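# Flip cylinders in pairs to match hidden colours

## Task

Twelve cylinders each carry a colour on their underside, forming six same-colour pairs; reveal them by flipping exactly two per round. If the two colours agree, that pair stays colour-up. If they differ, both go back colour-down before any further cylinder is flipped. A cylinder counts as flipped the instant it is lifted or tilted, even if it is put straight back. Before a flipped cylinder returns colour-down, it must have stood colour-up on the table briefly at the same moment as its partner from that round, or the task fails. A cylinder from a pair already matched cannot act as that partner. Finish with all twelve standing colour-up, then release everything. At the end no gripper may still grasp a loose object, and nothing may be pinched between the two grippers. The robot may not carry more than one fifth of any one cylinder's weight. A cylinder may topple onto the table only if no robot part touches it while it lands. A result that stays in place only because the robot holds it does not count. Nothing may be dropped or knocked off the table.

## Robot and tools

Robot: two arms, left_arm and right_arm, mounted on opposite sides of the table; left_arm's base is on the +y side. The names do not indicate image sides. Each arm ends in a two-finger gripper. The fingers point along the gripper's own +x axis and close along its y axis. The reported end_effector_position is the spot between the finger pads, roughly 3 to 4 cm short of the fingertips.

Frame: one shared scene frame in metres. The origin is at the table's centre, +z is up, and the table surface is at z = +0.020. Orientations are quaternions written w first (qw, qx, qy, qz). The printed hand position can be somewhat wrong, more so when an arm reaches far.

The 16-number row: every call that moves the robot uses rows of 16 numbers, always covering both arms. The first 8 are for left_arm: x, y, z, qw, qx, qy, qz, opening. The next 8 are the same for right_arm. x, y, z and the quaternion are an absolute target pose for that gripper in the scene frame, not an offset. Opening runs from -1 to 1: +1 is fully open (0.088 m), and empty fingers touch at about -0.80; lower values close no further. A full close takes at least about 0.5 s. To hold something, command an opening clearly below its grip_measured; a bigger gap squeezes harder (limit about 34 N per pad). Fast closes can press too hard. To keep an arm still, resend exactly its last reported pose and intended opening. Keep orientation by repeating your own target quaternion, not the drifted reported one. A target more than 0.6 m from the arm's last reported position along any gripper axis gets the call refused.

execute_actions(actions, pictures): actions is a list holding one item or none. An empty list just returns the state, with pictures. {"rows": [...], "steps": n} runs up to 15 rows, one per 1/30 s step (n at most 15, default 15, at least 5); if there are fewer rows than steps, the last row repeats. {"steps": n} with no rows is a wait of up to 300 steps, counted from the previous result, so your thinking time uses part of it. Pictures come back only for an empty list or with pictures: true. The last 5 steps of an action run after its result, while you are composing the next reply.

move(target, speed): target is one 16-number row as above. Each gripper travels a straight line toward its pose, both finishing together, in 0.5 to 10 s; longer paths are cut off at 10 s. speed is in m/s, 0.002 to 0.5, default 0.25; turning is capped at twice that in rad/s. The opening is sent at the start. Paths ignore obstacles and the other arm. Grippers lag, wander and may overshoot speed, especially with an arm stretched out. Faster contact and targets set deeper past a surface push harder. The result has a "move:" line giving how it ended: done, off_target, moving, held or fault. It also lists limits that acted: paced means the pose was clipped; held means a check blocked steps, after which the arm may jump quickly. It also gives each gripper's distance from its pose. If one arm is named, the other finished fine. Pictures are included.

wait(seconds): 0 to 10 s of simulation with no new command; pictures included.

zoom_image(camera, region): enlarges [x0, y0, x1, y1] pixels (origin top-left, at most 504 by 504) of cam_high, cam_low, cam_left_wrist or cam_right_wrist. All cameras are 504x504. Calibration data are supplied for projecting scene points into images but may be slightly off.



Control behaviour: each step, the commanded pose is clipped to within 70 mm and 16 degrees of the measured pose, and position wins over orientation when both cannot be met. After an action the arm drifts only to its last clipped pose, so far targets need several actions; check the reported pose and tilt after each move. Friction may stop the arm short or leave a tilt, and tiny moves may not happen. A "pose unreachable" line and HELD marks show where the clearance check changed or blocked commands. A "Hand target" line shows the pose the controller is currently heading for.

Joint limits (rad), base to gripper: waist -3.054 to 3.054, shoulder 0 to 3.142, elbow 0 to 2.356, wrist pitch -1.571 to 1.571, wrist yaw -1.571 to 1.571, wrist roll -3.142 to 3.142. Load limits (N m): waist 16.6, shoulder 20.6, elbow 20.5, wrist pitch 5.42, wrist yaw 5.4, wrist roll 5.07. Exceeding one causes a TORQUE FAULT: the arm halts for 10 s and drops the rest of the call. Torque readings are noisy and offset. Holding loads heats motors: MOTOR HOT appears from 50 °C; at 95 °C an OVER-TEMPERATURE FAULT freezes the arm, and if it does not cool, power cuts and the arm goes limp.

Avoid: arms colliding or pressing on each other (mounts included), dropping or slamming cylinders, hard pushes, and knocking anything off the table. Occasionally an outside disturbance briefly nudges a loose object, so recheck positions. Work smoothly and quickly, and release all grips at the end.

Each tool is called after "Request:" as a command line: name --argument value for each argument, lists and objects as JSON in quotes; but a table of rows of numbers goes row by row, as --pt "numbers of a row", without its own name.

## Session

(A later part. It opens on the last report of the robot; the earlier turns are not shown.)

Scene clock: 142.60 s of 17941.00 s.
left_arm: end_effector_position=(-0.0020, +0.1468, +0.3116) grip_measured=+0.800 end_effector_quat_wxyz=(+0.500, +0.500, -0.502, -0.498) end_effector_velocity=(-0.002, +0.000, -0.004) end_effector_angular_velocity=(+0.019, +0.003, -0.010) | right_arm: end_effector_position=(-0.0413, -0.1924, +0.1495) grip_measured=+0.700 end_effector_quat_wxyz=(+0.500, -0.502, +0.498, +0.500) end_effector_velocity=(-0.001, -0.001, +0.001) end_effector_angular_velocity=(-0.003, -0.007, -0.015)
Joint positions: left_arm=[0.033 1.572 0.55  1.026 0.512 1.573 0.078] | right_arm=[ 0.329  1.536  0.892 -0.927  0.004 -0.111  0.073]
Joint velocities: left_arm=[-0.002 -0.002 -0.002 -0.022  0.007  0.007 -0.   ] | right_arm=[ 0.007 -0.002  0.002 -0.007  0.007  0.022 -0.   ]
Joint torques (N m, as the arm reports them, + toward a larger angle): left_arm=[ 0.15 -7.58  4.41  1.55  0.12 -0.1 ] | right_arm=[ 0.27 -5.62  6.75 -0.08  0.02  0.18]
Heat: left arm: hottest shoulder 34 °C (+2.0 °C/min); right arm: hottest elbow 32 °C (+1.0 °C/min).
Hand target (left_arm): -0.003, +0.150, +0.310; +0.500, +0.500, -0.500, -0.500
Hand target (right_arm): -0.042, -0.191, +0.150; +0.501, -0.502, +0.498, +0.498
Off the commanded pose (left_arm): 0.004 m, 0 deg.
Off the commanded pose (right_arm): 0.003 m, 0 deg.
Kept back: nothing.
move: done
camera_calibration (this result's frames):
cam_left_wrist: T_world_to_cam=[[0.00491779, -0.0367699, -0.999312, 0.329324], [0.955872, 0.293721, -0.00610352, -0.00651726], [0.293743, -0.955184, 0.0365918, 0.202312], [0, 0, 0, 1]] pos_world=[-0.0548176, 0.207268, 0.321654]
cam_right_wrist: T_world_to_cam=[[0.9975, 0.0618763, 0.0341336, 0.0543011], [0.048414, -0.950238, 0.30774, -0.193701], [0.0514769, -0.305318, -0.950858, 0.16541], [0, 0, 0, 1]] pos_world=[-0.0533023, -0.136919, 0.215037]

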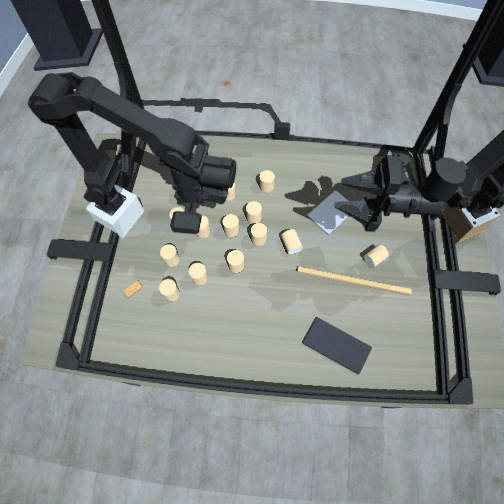

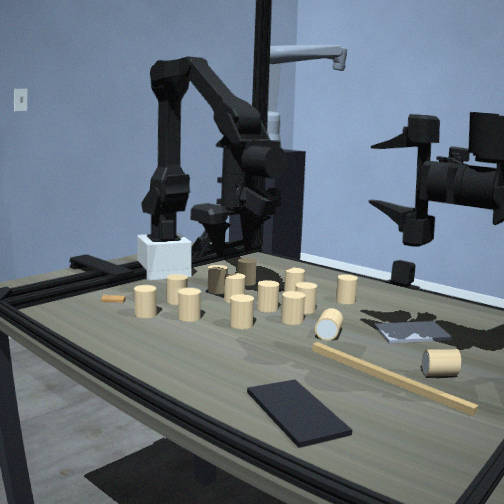

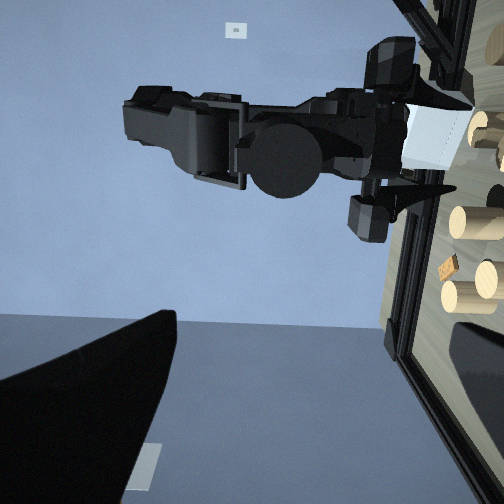

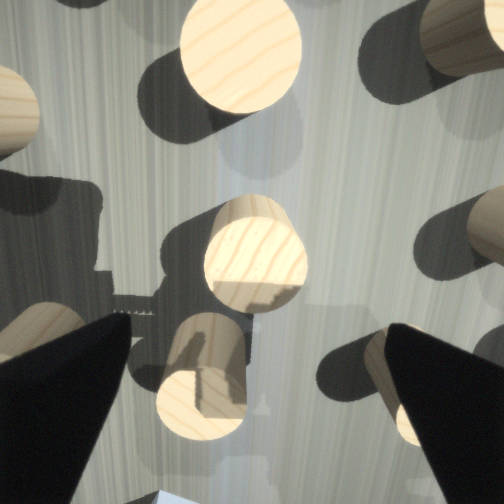

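Request:
move --target '[-0.003,0.15,0.31,0.5,0.5,-0.5,-0.5,0.8,-0.047,-0.189,0.078,0.5,-0.5,0.5,0.5,0.7]' --speed 0.1

Request:
execute_actions --actions '[{"rows":[[-0.003,0.15,0.31,0.5,0.5,-0.5,-0.5,0.8,-0.047,-0.189,0.078,0.5,-0.5,0.5,0.5,-0.4]],"steps":13}]'

Request:
move --target '[-0.003,0.15,0.31,0.5,0.5,-0.5,-0.5,0.8,-0.047,-0.189,0.17,0.5,-0.5,0.5,0.5,-0.4]'

Request:
move --target '[-0.003,0.09,0.31,0.5,0.5,-0.5,-0.5,0.8,0,-0.05,0.298,0.707,0,0,0.707,-0.4]' --speed 0.4

Request:
move --target '[-0.003,0.014,0.31,0.5,0.5,-0.5,-0.5,0.8,0,-0.05,0.298,0.707,0,0,0.707,-0.4]' --speed 0.12

Request:
execute_actions --actions '[{"rows":[[-0.003,0.014,0.31,0.5,0.5,-0.5,-0.5,-0.4,0,-0.05,0.298,0.707,0,0,0.707,-0.4]],"steps":13}]'

Request:
execute_actions --actions '[{"rows":[[-0.003,0.014,0.31,0.5,0.5,-0.5,-0.5,-0.4,0,-0.05,0.298,0.707,0,0,0.707,0.8]],"steps":10}]'

Request:
move --target '[-0.003,0.06,0.31,0.5,0.5,-0.5,-0.5,-0.4,0,-0.11,0.3,0.707,0,0,0.707,0.8]'

Scene clock: 144.50 s of 17941.00 s.
left_arm: end_effector_position=(-0.0020, +0.1471, +0.3114) grip_measured=+0.800 end_effector_quat_wxyz=(+0.500, +0.500, -0.502, -0.498) end_effector_velocity=(+0.004, +0.001, -0.001) end_effector_angular_velocity=(+0.006, -0.004, +0.024) | right_arm: end_effector_position=(-0.0456, -0.1861, +0.0827) grip_measured=+0.700 end_effector_quat_wxyz=(+0.504, -0.498, +0.494, +0.503) end_effector_velocity=(-0.002, -0.002, -0.003) end_effector_angular_velocity=(-0.007, +0.008, -0.005)
Joint positions: left_arm=[0.033 1.571 0.549 1.026 0.512 1.573 0.078] | right_arm=[ 0.348  1.697  0.75  -0.607  0.003 -0.091  0.073]
Joint velocities: left_arm=[ 0.002 -0.002 -0.002 -0.007 -0.022  0.007 -0.   ] | right_arm=[ 0.002  0.007 -0.007  0.007 -0.007  0.007 -0.   ]
Joint torques (N m, as the arm reports them, + toward a larger angle): left_arm=[ 0.08 -7.52  4.13  1.62  0.04 -0.14] | right_arm=[ 0.28 -5.54  3.49  0.33 -0.14  0.19]
Heat: left arm: hottest shoulder 34 °C (+2.0 °C/min); right arm: hottest elbow 32 °C (+1.0 °C/min).
Hand target (left_arm): -0.003, +0.150, +0.310; +0.500, +0.500, -0.500, -0.500
Hand target (right_arm): -0.047, -0.190, +0.078; +0.500, -0.500, +0.500, +0.500
Off the commanded pose (left_arm): 0.003 m, 0 deg.
Off the commanded pose (right_arm): 0.006 m, 1 deg.
Kept back: nothing.
move: done
camera_calibration (this result's frames):
cam_left_wrist: T_world_to_cam=[[0.00474482, -0.0364358, -0.999325, 0.329145], [0.955758, 0.294088, -0.0061846, -0.00664416], [0.294114, -0.955084, 0.0362192, 0.202686], [0, 0, 0, 1]] pos_world=[-0.0548245, 0.207529, 0.32154]
cam_right_wrist: T_world_to_cam=[[0.99755, 0.0605679, 0.0350182, 0.0601824], [0.0477306, -0.955128, 0.292321, -0.166614], [0.0511521, -0.289933, -0.955679, 0.10734], [0, 0, 0, 1]] pos_world=[-0.0575731, -0.131661, 0.14918]

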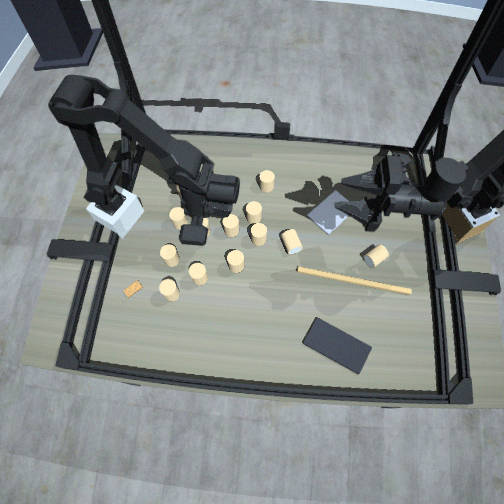

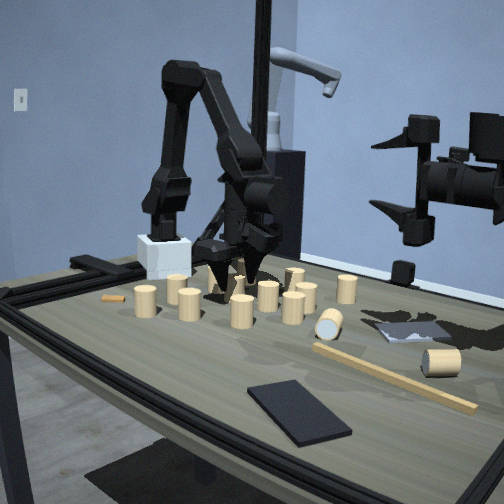

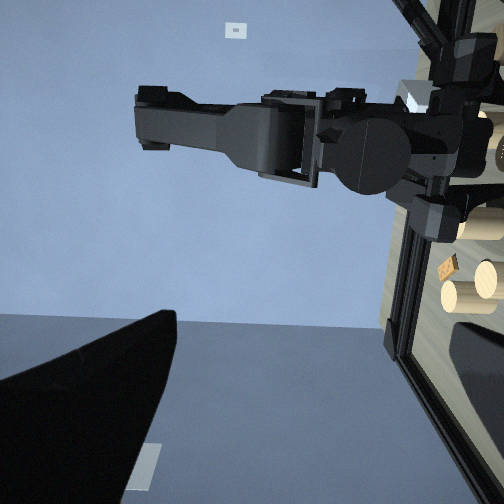

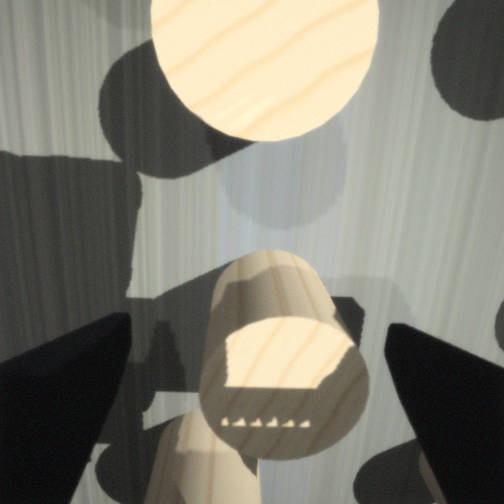

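Scene clock: 144.77 s of 17941.00 s.
left_arm: end_effector_position=(-0.0020, +0.1471, +0.3114) grip_measured=+0.800 end_effector_quat_wxyz=(+0.500, +0.500, -0.502, -0.498) end_effector_velocity=(-0.002, -0.000, -0.001) end_effector_angular_velocity=(+0.006, +0.026, -0.000) | right_arm: end_effector_position=(-0.0456, -0.1860, +0.0819) grip_measured=+0.023 end_effector_quat_wxyz=(+0.504, -0.498, +0.495, +0.503) end_effector_velocity=(+0.000, -0.003, -0.001) end_effector_angular_velocity=(-0.012, +0.008, +0.000)
Joint positions: left_arm=[0.033 1.571 0.549 1.026 0.512 1.573 0.078] | right_arm=[ 0.348  1.701  0.75  -0.605  0.002 -0.09   0.04 ]
Joint velocities: left_arm=[-0.007 -0.002 -0.002 -0.007 -0.007 -0.022 -0.   ] | right_arm=[-0.007  0.002 -0.002 -0.007 -0.007 -0.007 -0.   ]
Joint torques (N m, as the arm reports them, + toward a larger angle): left_arm=[-0.26 -7.37  4.29  1.6   0.09 -0.11] | right_arm=[ 0.26 -5.61  3.71  0.29 -0.15  0.17]
Heat: left arm: hottest shoulder 34 °C (+2.0 °C/min); right arm: hottest elbow 32 °C (+1.0 °C/min).
Steps of this call (steps 1 to 8: the first 8 steps of this action). Readings (end_effector_position):
1: left_arm (-0.0020, +0.1471, +0.3114) | right_arm (-0.0456, -0.1861, +0.0826)
2: left_arm (-0.0020, +0.1471, +0.3114) | right_arm (-0.0456, -0.1861, +0.0824)
4: left_arm (-0.0020, +0.1471, +0.3114) | right_arm (-0.0457, -0.1861, +0.0820)
8: the state above

Scene clock: 145.97 s of 17941.00 s.
left_arm: end_effector_position=(-0.0020, +0.1471, +0.3114) grip_measured=+0.800 end_effector_quat_wxyz=(+0.500, +0.500, -0.502, -0.498) end_effector_velocity=(-0.004, -0.001, +0.003) end_effector_angular_velocity=(-0.011, +0.001, -0.015) | right_arm: end_effector_position=(-0.0460, -0.1906, +0.1650) grip_measured=+0.023 end_effector_quat_wxyz=(+0.496, -0.505, +0.503, +0.496) end_effector_velocity=(-0.001, -0.001, +0.003) end_effector_angular_velocity=(-0.007, +0.008, -0.010)
Joint positions: left_arm=[0.033 1.571 0.549 1.026 0.512 1.573 0.078] | right_arm=[ 0.348  1.53   0.952 -1.008  0.002 -0.09   0.04 ]
Joint velocities: left_arm=[-0.007 -0.002  0.002  0.007  0.007 -0.007 -0.   ] | right_arm=[-0.002 -0.002  0.012 -0.022 -0.007  0.007  0.   ]
Joint torques (N m, as the arm reports them, + toward a larger angle): left_arm=[ 0.15 -7.35  4.27  1.6   0.13 -0.15] | right_arm=[ 0.27 -7.71  6.92 -0.12 -0.13  0.16]
Heat: left arm: hottest shoulder 34 °C (+2.0 °C/min); right arm: hottest elbow 32 °C (+1.0 °C/min).
Hand target (left_arm): -0.003, +0.150, +0.310; +0.500, +0.500, -0.500, -0.500
Hand target (right_arm): -0.047, -0.188, +0.170; +0.500, -0.500, +0.500, +0.500
Off your previous action's commanded pose (left_arm): 0.003 m, 0 deg at its last step (step 5 of this call).
Off your previous action's commanded pose (right_arm): 0.005 m, 1 deg at its last step (step 5 of this call).
Off the commanded pose (left_arm): 0.003 m, 0 deg.
Off the commanded pose (right_arm): 0.005 m, 1 deg.
Kept back: nothing.
move: done
camera_calibration (this result's frames):
cam_left_wrist: T_world_to_cam=[[0.00474482, -0.0364358, -0.999325, 0.329145], [0.955758, 0.294088, -0.0061846, -0.00664416], [0.294114, -0.955084, 0.0362192, 0.202686], [0, 0, 0, 1]] pos_world=[-0.0548245, 0.207529, 0.32154]
cam_right_wrist: T_world_to_cam=[[0.997675, 0.0611993, 0.0299993, 0.0589891], [0.0483294, -0.945589, 0.321753, -0.197976], [0.0480581, -0.319555, -0.946348, 0.177306], [0, 0, 0, 1]] pos_world=[-0.0578049, -0.134155, 0.229723]

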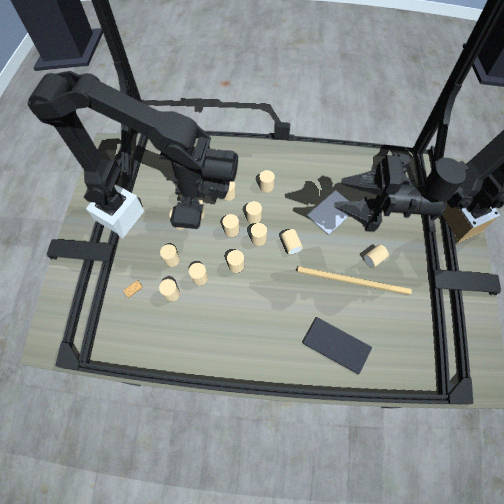

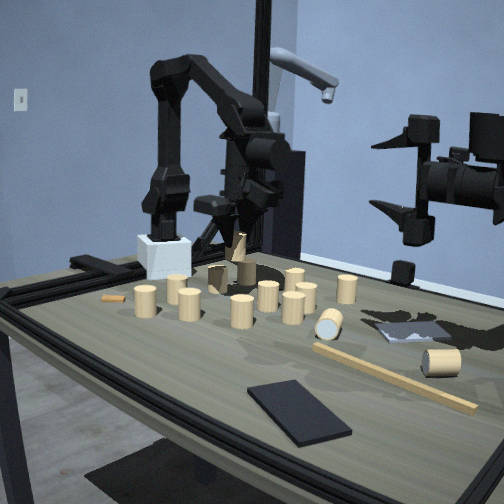

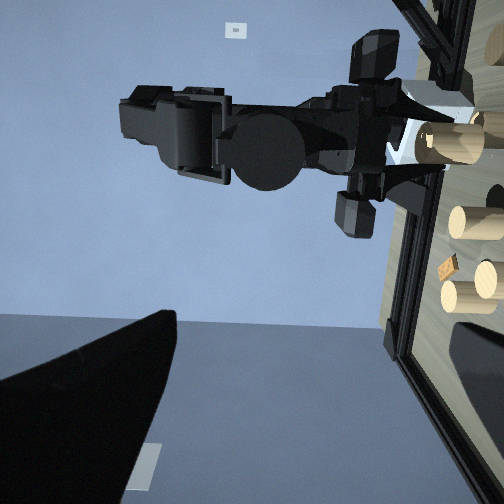

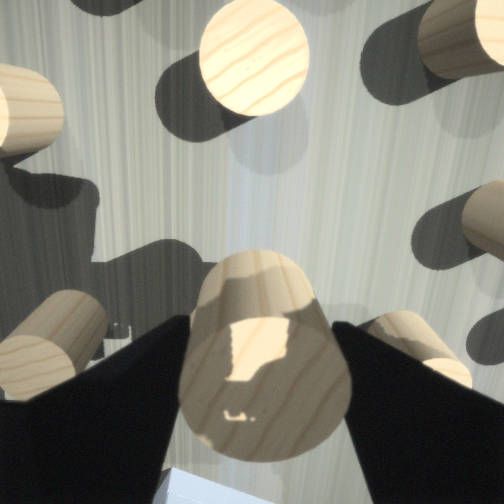

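Scene clock: 148.60 s of 17941.00 s.
left_arm: end_effector_position=(-0.0037, +0.0932, +0.3117) grip_measured=+0.800 end_effector_quat_wxyz=(+0.500, +0.500, -0.502, -0.498) end_effector_velocity=(-0.005, -0.000, -0.004) end_effector_angular_velocity=(+0.020, +0.016, -0.015) | right_arm: end_effector_position=(-0.0007, -0.0480, +0.3017) grip_measured=+0.023 end_effector_quat_wxyz=(+0.711, -0.001, -0.008, +0.703) end_effector_velocity=(-0.002, +0.000, +0.001) end_effector_angular_velocity=(+0.012, -0.011, +0.019)
Joint positions: left_arm=[-0.055  1.738  0.736  1.007  0.425  1.573  0.078] | right_arm=[ 0.164  1.441  0.487  0.964 -0.262 -0.01   0.04 ]
Joint velocities: left_arm=[-0.007 -0.002 -0.002 -0.022  0.007 -0.007 -0.   ] | right_arm=[-0.002  0.007 -0.002  0.022 -0.022 -0.007  0.   ]
Joint torques (N m, as the arm reports them, + toward a larger angle): left_arm=[-0.11 -6.14  6.46  1.48 -0.1  -0.11] | right_arm=[-0.31 -5.29  4.94  1.61 -0.12  0.2 ]
Heat: left arm: hottest shoulder 33 °C (+1.0 °C/min); right arm: hottest elbow 32 °C (+1.0 °C/min).
Hand target (left_arm): -0.003, +0.090, +0.310; +0.500, +0.500, -0.500, -0.500
Hand target (right_arm): -0.000, -0.049, +0.296; +0.711, -0.001, -0.001, +0.703
Off the commanded pose (left_arm): 0.004 m, 0 deg.
Off the commanded pose (right_arm): 0.004 m, 1 deg.
Kept back: nothing.
move: done
camera_calibration (this result's frames):
cam_left_wrist: T_world_to_cam=[[0.00451787, -0.0376274, -0.999282, 0.32753], [0.955982, 0.293349, -0.00672378, 0.0110258], [0.293391, -0.955265, 0.0372965, 0.151447], [0, 0, 0, 1]] pos_world=[-0.0564535, 0.153762, 0.32172]
cam_right_wrist: T_world_to_cam=[[0.996691, -0.0409095, 0.0702325, -0.0160922], [0.0549153, -0.298093, -0.952956, 0.306395], [0.0599208, 0.95366, -0.29486, 0.214664], [0, 0, 0, 1]] pos_world=[-0.0136497, -0.114041, 0.356407]

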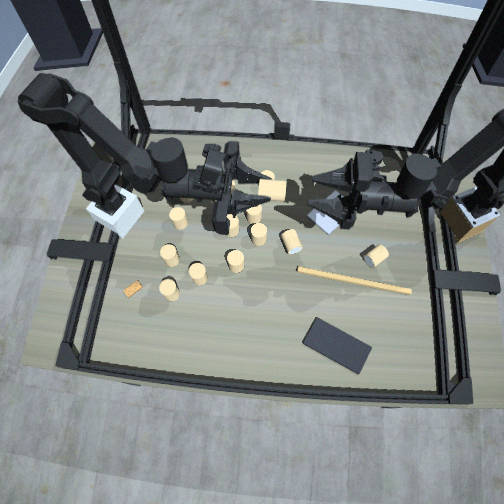

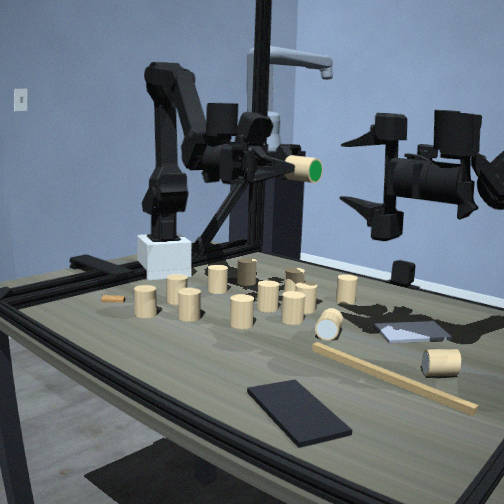

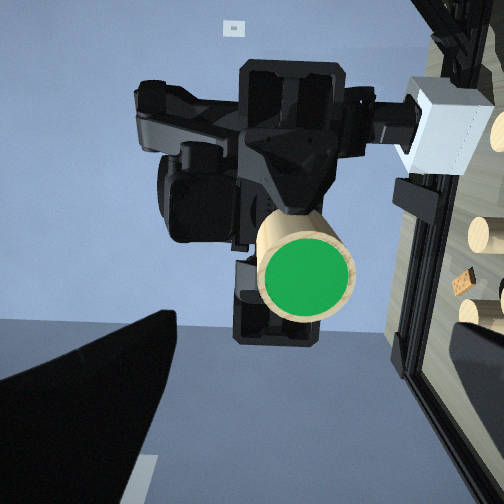

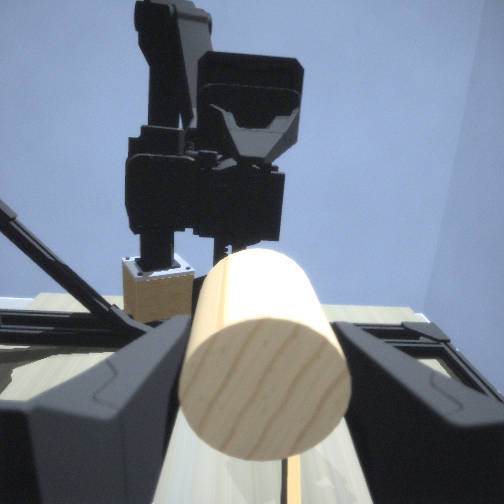

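Scene clock: 149.77 s of 17941.00 s.
left_arm: end_effector_position=(-0.0033, +0.0178, +0.3138) grip_measured=+0.800 end_effector_quat_wxyz=(+0.501, +0.499, -0.503, -0.497) end_effector_velocity=(+0.001, -0.003, -0.006) end_effector_angular_velocity=(+0.030, +0.033, +0.005) | right_arm: end_effector_position=(-0.0004, -0.0485, +0.3017) grip_measured=+0.023 end_effector_quat_wxyz=(+0.707, +0.001, -0.006, +0.707) end_effector_velocity=(+0.002, -0.001, -0.002) end_effector_angular_velocity=(-0.007, +0.009, +0.000)
Joint positions: left_arm=[-0.135  1.956  1.043  0.92   0.344  1.573  0.078] | right_arm=[ 0.156  1.441  0.487  0.964 -0.281 -0.005  0.04 ]
Joint velocities: left_arm=[-0.002  0.007  0.012 -0.037 -0.007 -0.022 -0.   ] | right_arm=[-0.007 -0.002 -0.002 -0.007 -0.007  0.007  0.   ]
Joint torques (N m, as the arm reports them, + toward a larger angle): left_arm=[-0.07 -8.16  6.88  1.53 -0.11 -0.16] | right_arm=[-0.32 -6.26  5.09  1.26 -0.13  0.2 ]
Heat: left arm: hottest shoulder 33 °C (+1.0 °C/min); right arm: hottest elbow 32 °C (+1.0 °C/min).
Hand target (left_arm): -0.003, +0.014, +0.310; +0.500, +0.500, -0.500, -0.500
Hand target (right_arm): -0.000, -0.050, +0.298; +0.707, +0.000, -0.000, +0.707
Off the commanded pose (left_arm): 0.005 m, 1 deg.
Off the commanded pose (right_arm): 0.004 m, 1 deg.
Kept back: nothing.
move: done
camera_calibration (this result's frames):
cam_left_wrist: T_world_to_cam=[[0.00520055, -0.0406421, -0.99916, 0.326848], [0.955875, 0.293691, -0.00697101, 0.0328679], [0.293728, -0.955036, 0.0403761, 0.078206], [0, 0, 0, 1]] pos_world=[-0.0560887, 0.0783204, 0.323645]
cam_right_wrist: T_world_to_cam=[[0.997353, -0.030193, 0.0661443, -0.0147182], [0.0541889, -0.297888, -0.953062, 0.306168], [0.0484793, 0.954123, -0.295463, 0.215341], [0, 0, 0, 1]] pos_world=[-0.0123512, -0.114702, 0.356396]

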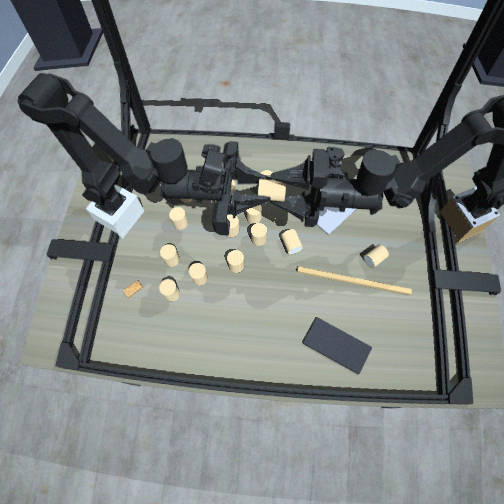

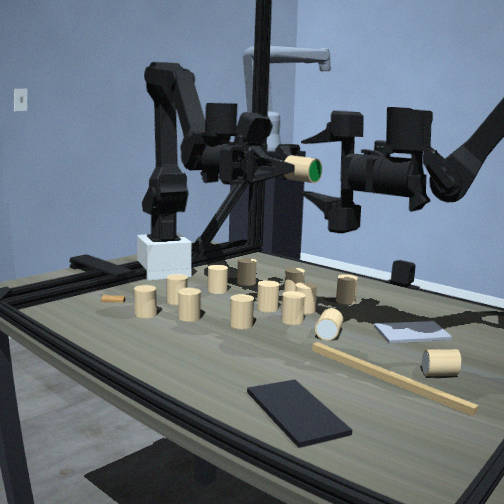

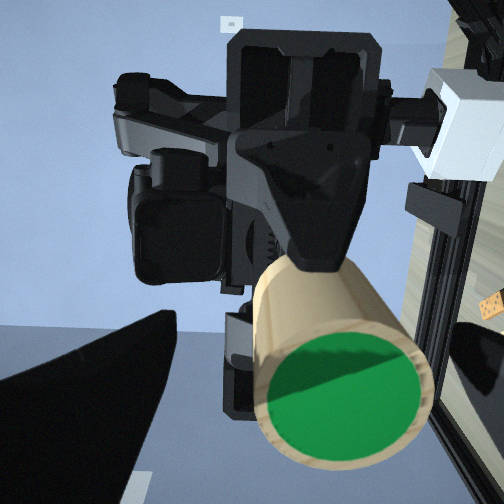

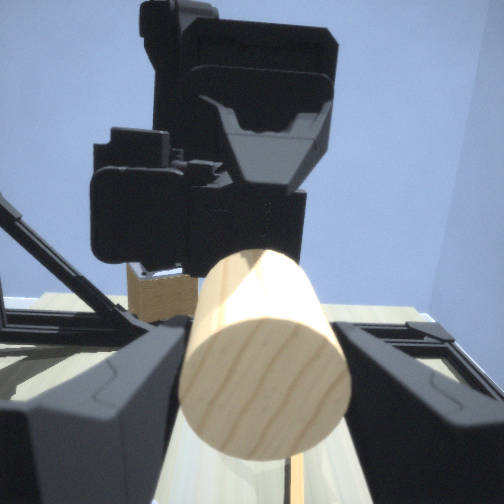

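Scene clock: 150.03 s of 17941.00 s.
left_arm: end_effector_position=(-0.0031, +0.0174, +0.3125) grip_measured=+0.022 end_effector_quat_wxyz=(+0.500, +0.500, -0.501, -0.498) end_effector_velocity=(+0.000, -0.001, -0.012) end_effector_angular_velocity=(+0.034, +0.005, +0.005) | right_arm: end_effector_position=(-0.0003, -0.0486, +0.3020) grip_measured=+0.023 end_effector_quat_wxyz=(+0.707, +0.001, -0.007, +0.707) end_effector_velocity=(-0.000, -0.000, +0.003) end_effector_angular_velocity=(+0.012, -0.011, +0.015)
Joint positions: left_arm=[-0.135  1.958  1.045  0.916  0.344  1.573  0.04 ] | right_arm=[ 0.156  1.441  0.487  0.966 -0.281 -0.005  0.04 ]
Joint velocities: left_arm=[-0.002  0.012 -0.002 -0.022 -0.007  0.007 -0.002] | right_arm=[-0.007 -0.002  0.002  0.007 -0.022 -0.007 -0.   ]
Joint torques (N m, as the arm reports them, + toward a larger angle): left_arm=[-0.04 -8.56  6.85  1.58 -0.1  -0.12] | right_arm=[-0.23 -6.25  5.09  1.14 -0.11  0.19]
Heat: left arm: hottest shoulder 33 °C (+1.0 °C/min); right arm: hottest elbow 32 °C (+1.0 °C/min).
Steps of this call (steps 1 to 8: the first 8 steps of this action). Readings (end_effector_position):
1: left_arm (-0.0032, +0.0177, +0.3139) | right_arm (-0.0004, -0.0485, +0.3017)
2: left_arm (-0.0032, +0.0176, +0.3137) | right_arm (-0.0004, -0.0485, +0.3017)
4: left_arm (-0.0032, +0.0176, +0.3138) | right_arm (-0.0004, -0.0485, +0.3017)
8: the state above

Scene clock: 150.37 s of 17941.00 s.
left_arm: end_effector_position=(-0.0030, +0.0173, +0.3122) grip_measured=+0.022 end_effector_quat_wxyz=(+0.500, +0.500, -0.501, -0.499) end_effector_velocity=(+0.002, +0.001, +0.005) end_effector_angular_velocity=(-0.021, -0.000, +0.010) | right_arm: end_effector_position=(-0.0003, -0.0486, +0.3017) grip_measured=+0.191 end_effector_quat_wxyz=(+0.707, +0.001, -0.006, +0.707) end_effector_velocity=(-0.001, -0.002, -0.005) end_effector_angular_velocity=(-0.021, -0.001, +0.005)
Joint positions: left_arm=[-0.135  1.958  1.045  0.916  0.343  1.573  0.04 ] | right_arm=[ 0.155  1.441  0.487  0.964 -0.282 -0.005  0.048]
Joint velocities: left_arm=[ 0.002 -0.002 -0.002  0.022 -0.007 -0.007 -0.   ] | right_arm=[-0.002 -0.007 -0.007 -0.022 -0.007 -0.007  0.162]
Joint torques (N m, as the arm reports them, + toward a larger angle): left_arm=[-0.23 -8.79  6.83  1.61 -0.1  -0.16] | right_arm=[-0.27 -6.23  5.07  1.22 -0.09  0.17]
Heat: left arm: hottest shoulder 33 °C (+1.0 °C/min); right arm: hottest elbow 32 °C (+1.0 °C/min).
Off your previous action's commanded pose (left_arm): 0.004 m, 0 deg at its last step (step 5 of this call).
Off your previous action's commanded pose (right_arm): 0.004 m, 1 deg at its last step (step 5 of this call).
Steps of this call (steps 1 to 5: the last 5 steps of your previous action; steps 6 to 10: the first 5 steps of this action). Readings (end_effector_position):
6: left_arm (-0.0030, +0.0174, +0.3125) | right_arm (-0.0002, -0.0486, +0.3020)
7: left_arm (-0.0030, +0.0174, +0.3125) | right_arm (-0.0002, -0.0486, +0.3020)
9: left_arm (-0.0030, +0.0173, +0.3122) | right_arm (-0.0002, -0.0486, +0.3020)
10: the state above

Scene clock: 151.90 s of 17941.00 s.
left_arm: end_effector_position=(-0.0027, +0.0565, +0.3070) grip_measured=+0.020 end_effector_quat_wxyz=(+0.499, +0.501, -0.498, -0.502) end_effector_velocity=(-0.001, +0.003, -0.001) end_effector_angular_velocity=(+0.007, -0.005, +0.005) | right_arm: end_effector_position=(+0.0004, -0.1072, +0.3034) grip_measured=+0.800 end_effector_quat_wxyz=(+0.707, +0.000, -0.005, +0.707) end_effector_velocity=(-0.001, -0.005, -0.001) end_effector_angular_velocity=(-0.007, -0.005, +0.010)
Joint positions: left_arm=[-0.096  1.854  0.877  0.97   0.383  1.573  0.04 ] | right_arm=[ 0.066  1.153  0.312  0.85  -0.37  -0.004  0.078]
Joint velocities: left_arm=[-0.002 -0.012 -0.012 -0.007 -0.007  0.007 -0.   ] | right_arm=[-0.012 -0.027 -0.012 -0.022 -0.022 -0.007  0.   ]
Joint torques (N m, as the arm reports them, + toward a larger angle): left_arm=[  0.35 -10.99   4.61   1.9    0.15  -0.07] | right_arm=[-0.31 -5.03  5.08  1.15 -0.13  0.18]
Heat: left arm: hottest shoulder 34 °C (+2.0 °C/min); right arm: hottest elbow 32 °C (+1.0 °C/min).
Hand target (left_arm): -0.003, +0.060, +0.310; +0.500, +0.500, -0.500, -0.500
Hand target (right_arm): +0.000, -0.110, +0.300; +0.707, +0.000, +0.000, +0.707
Off your previous action's commanded pose (left_arm): 0.004 m, 0 deg at its last step (step 5 of this call).
Off your previous action's commanded pose (right_arm): 0.004 m, 1 deg at its last step (step 5 of this call).
Off the commanded pose (left_arm): 0.005 m, 0 deg.
Off the commanded pose (right_arm): 0.004 m, 1 deg.
Kept back: nothing.
move: done
camera_calibration (this result's frames):
cam_left_wrist: T_world_to_cam=[[-0.000450588, -0.0267414, -0.999642, 0.320914], [0.955832, 0.293796, -0.00829017, 0.0213503], [0.293913, -0.955494, 0.0254279, 0.119865], [0, 0, 0, 1]] pos_world=[-0.0554925, 0.116839, 0.317929]
cam_right_wrist: T_world_to_cam=[[0.997398, -0.0304551, 0.0653408, -0.017125], [0.0532598, -0.299533, -0.952598, 0.289955], [0.0485832, 0.9536, -0.297132, 0.272256], [0, 0, 0, 1]] pos_world=[-0.0115896, -0.173294, 0.358226]

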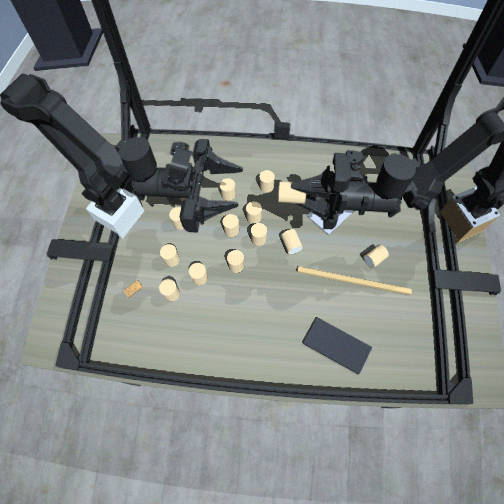

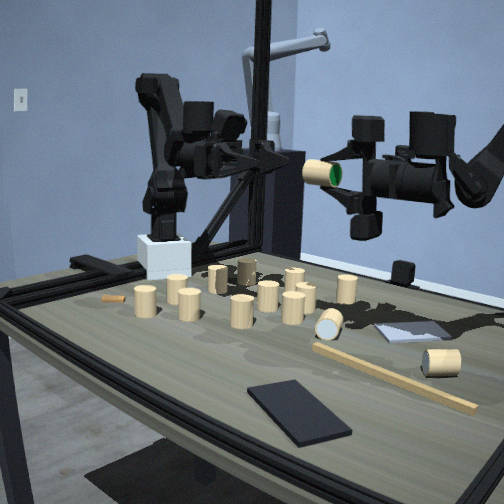

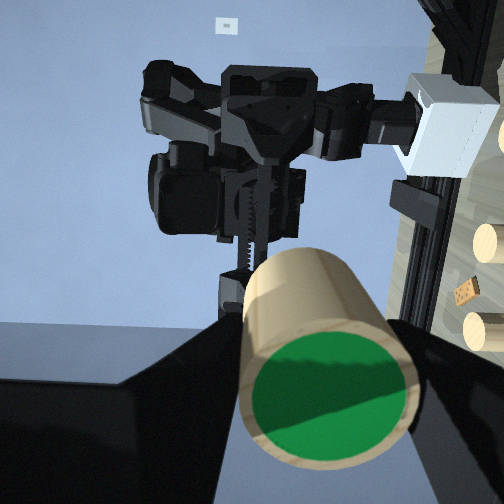

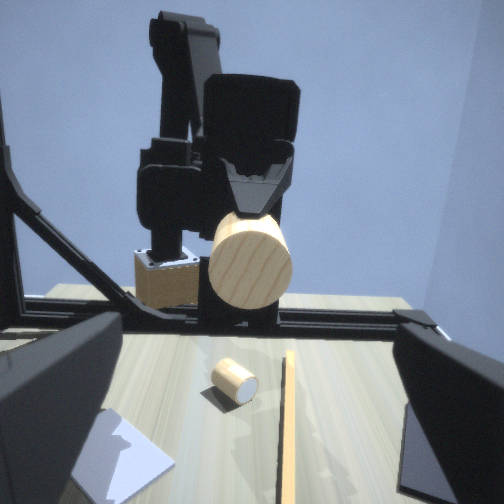

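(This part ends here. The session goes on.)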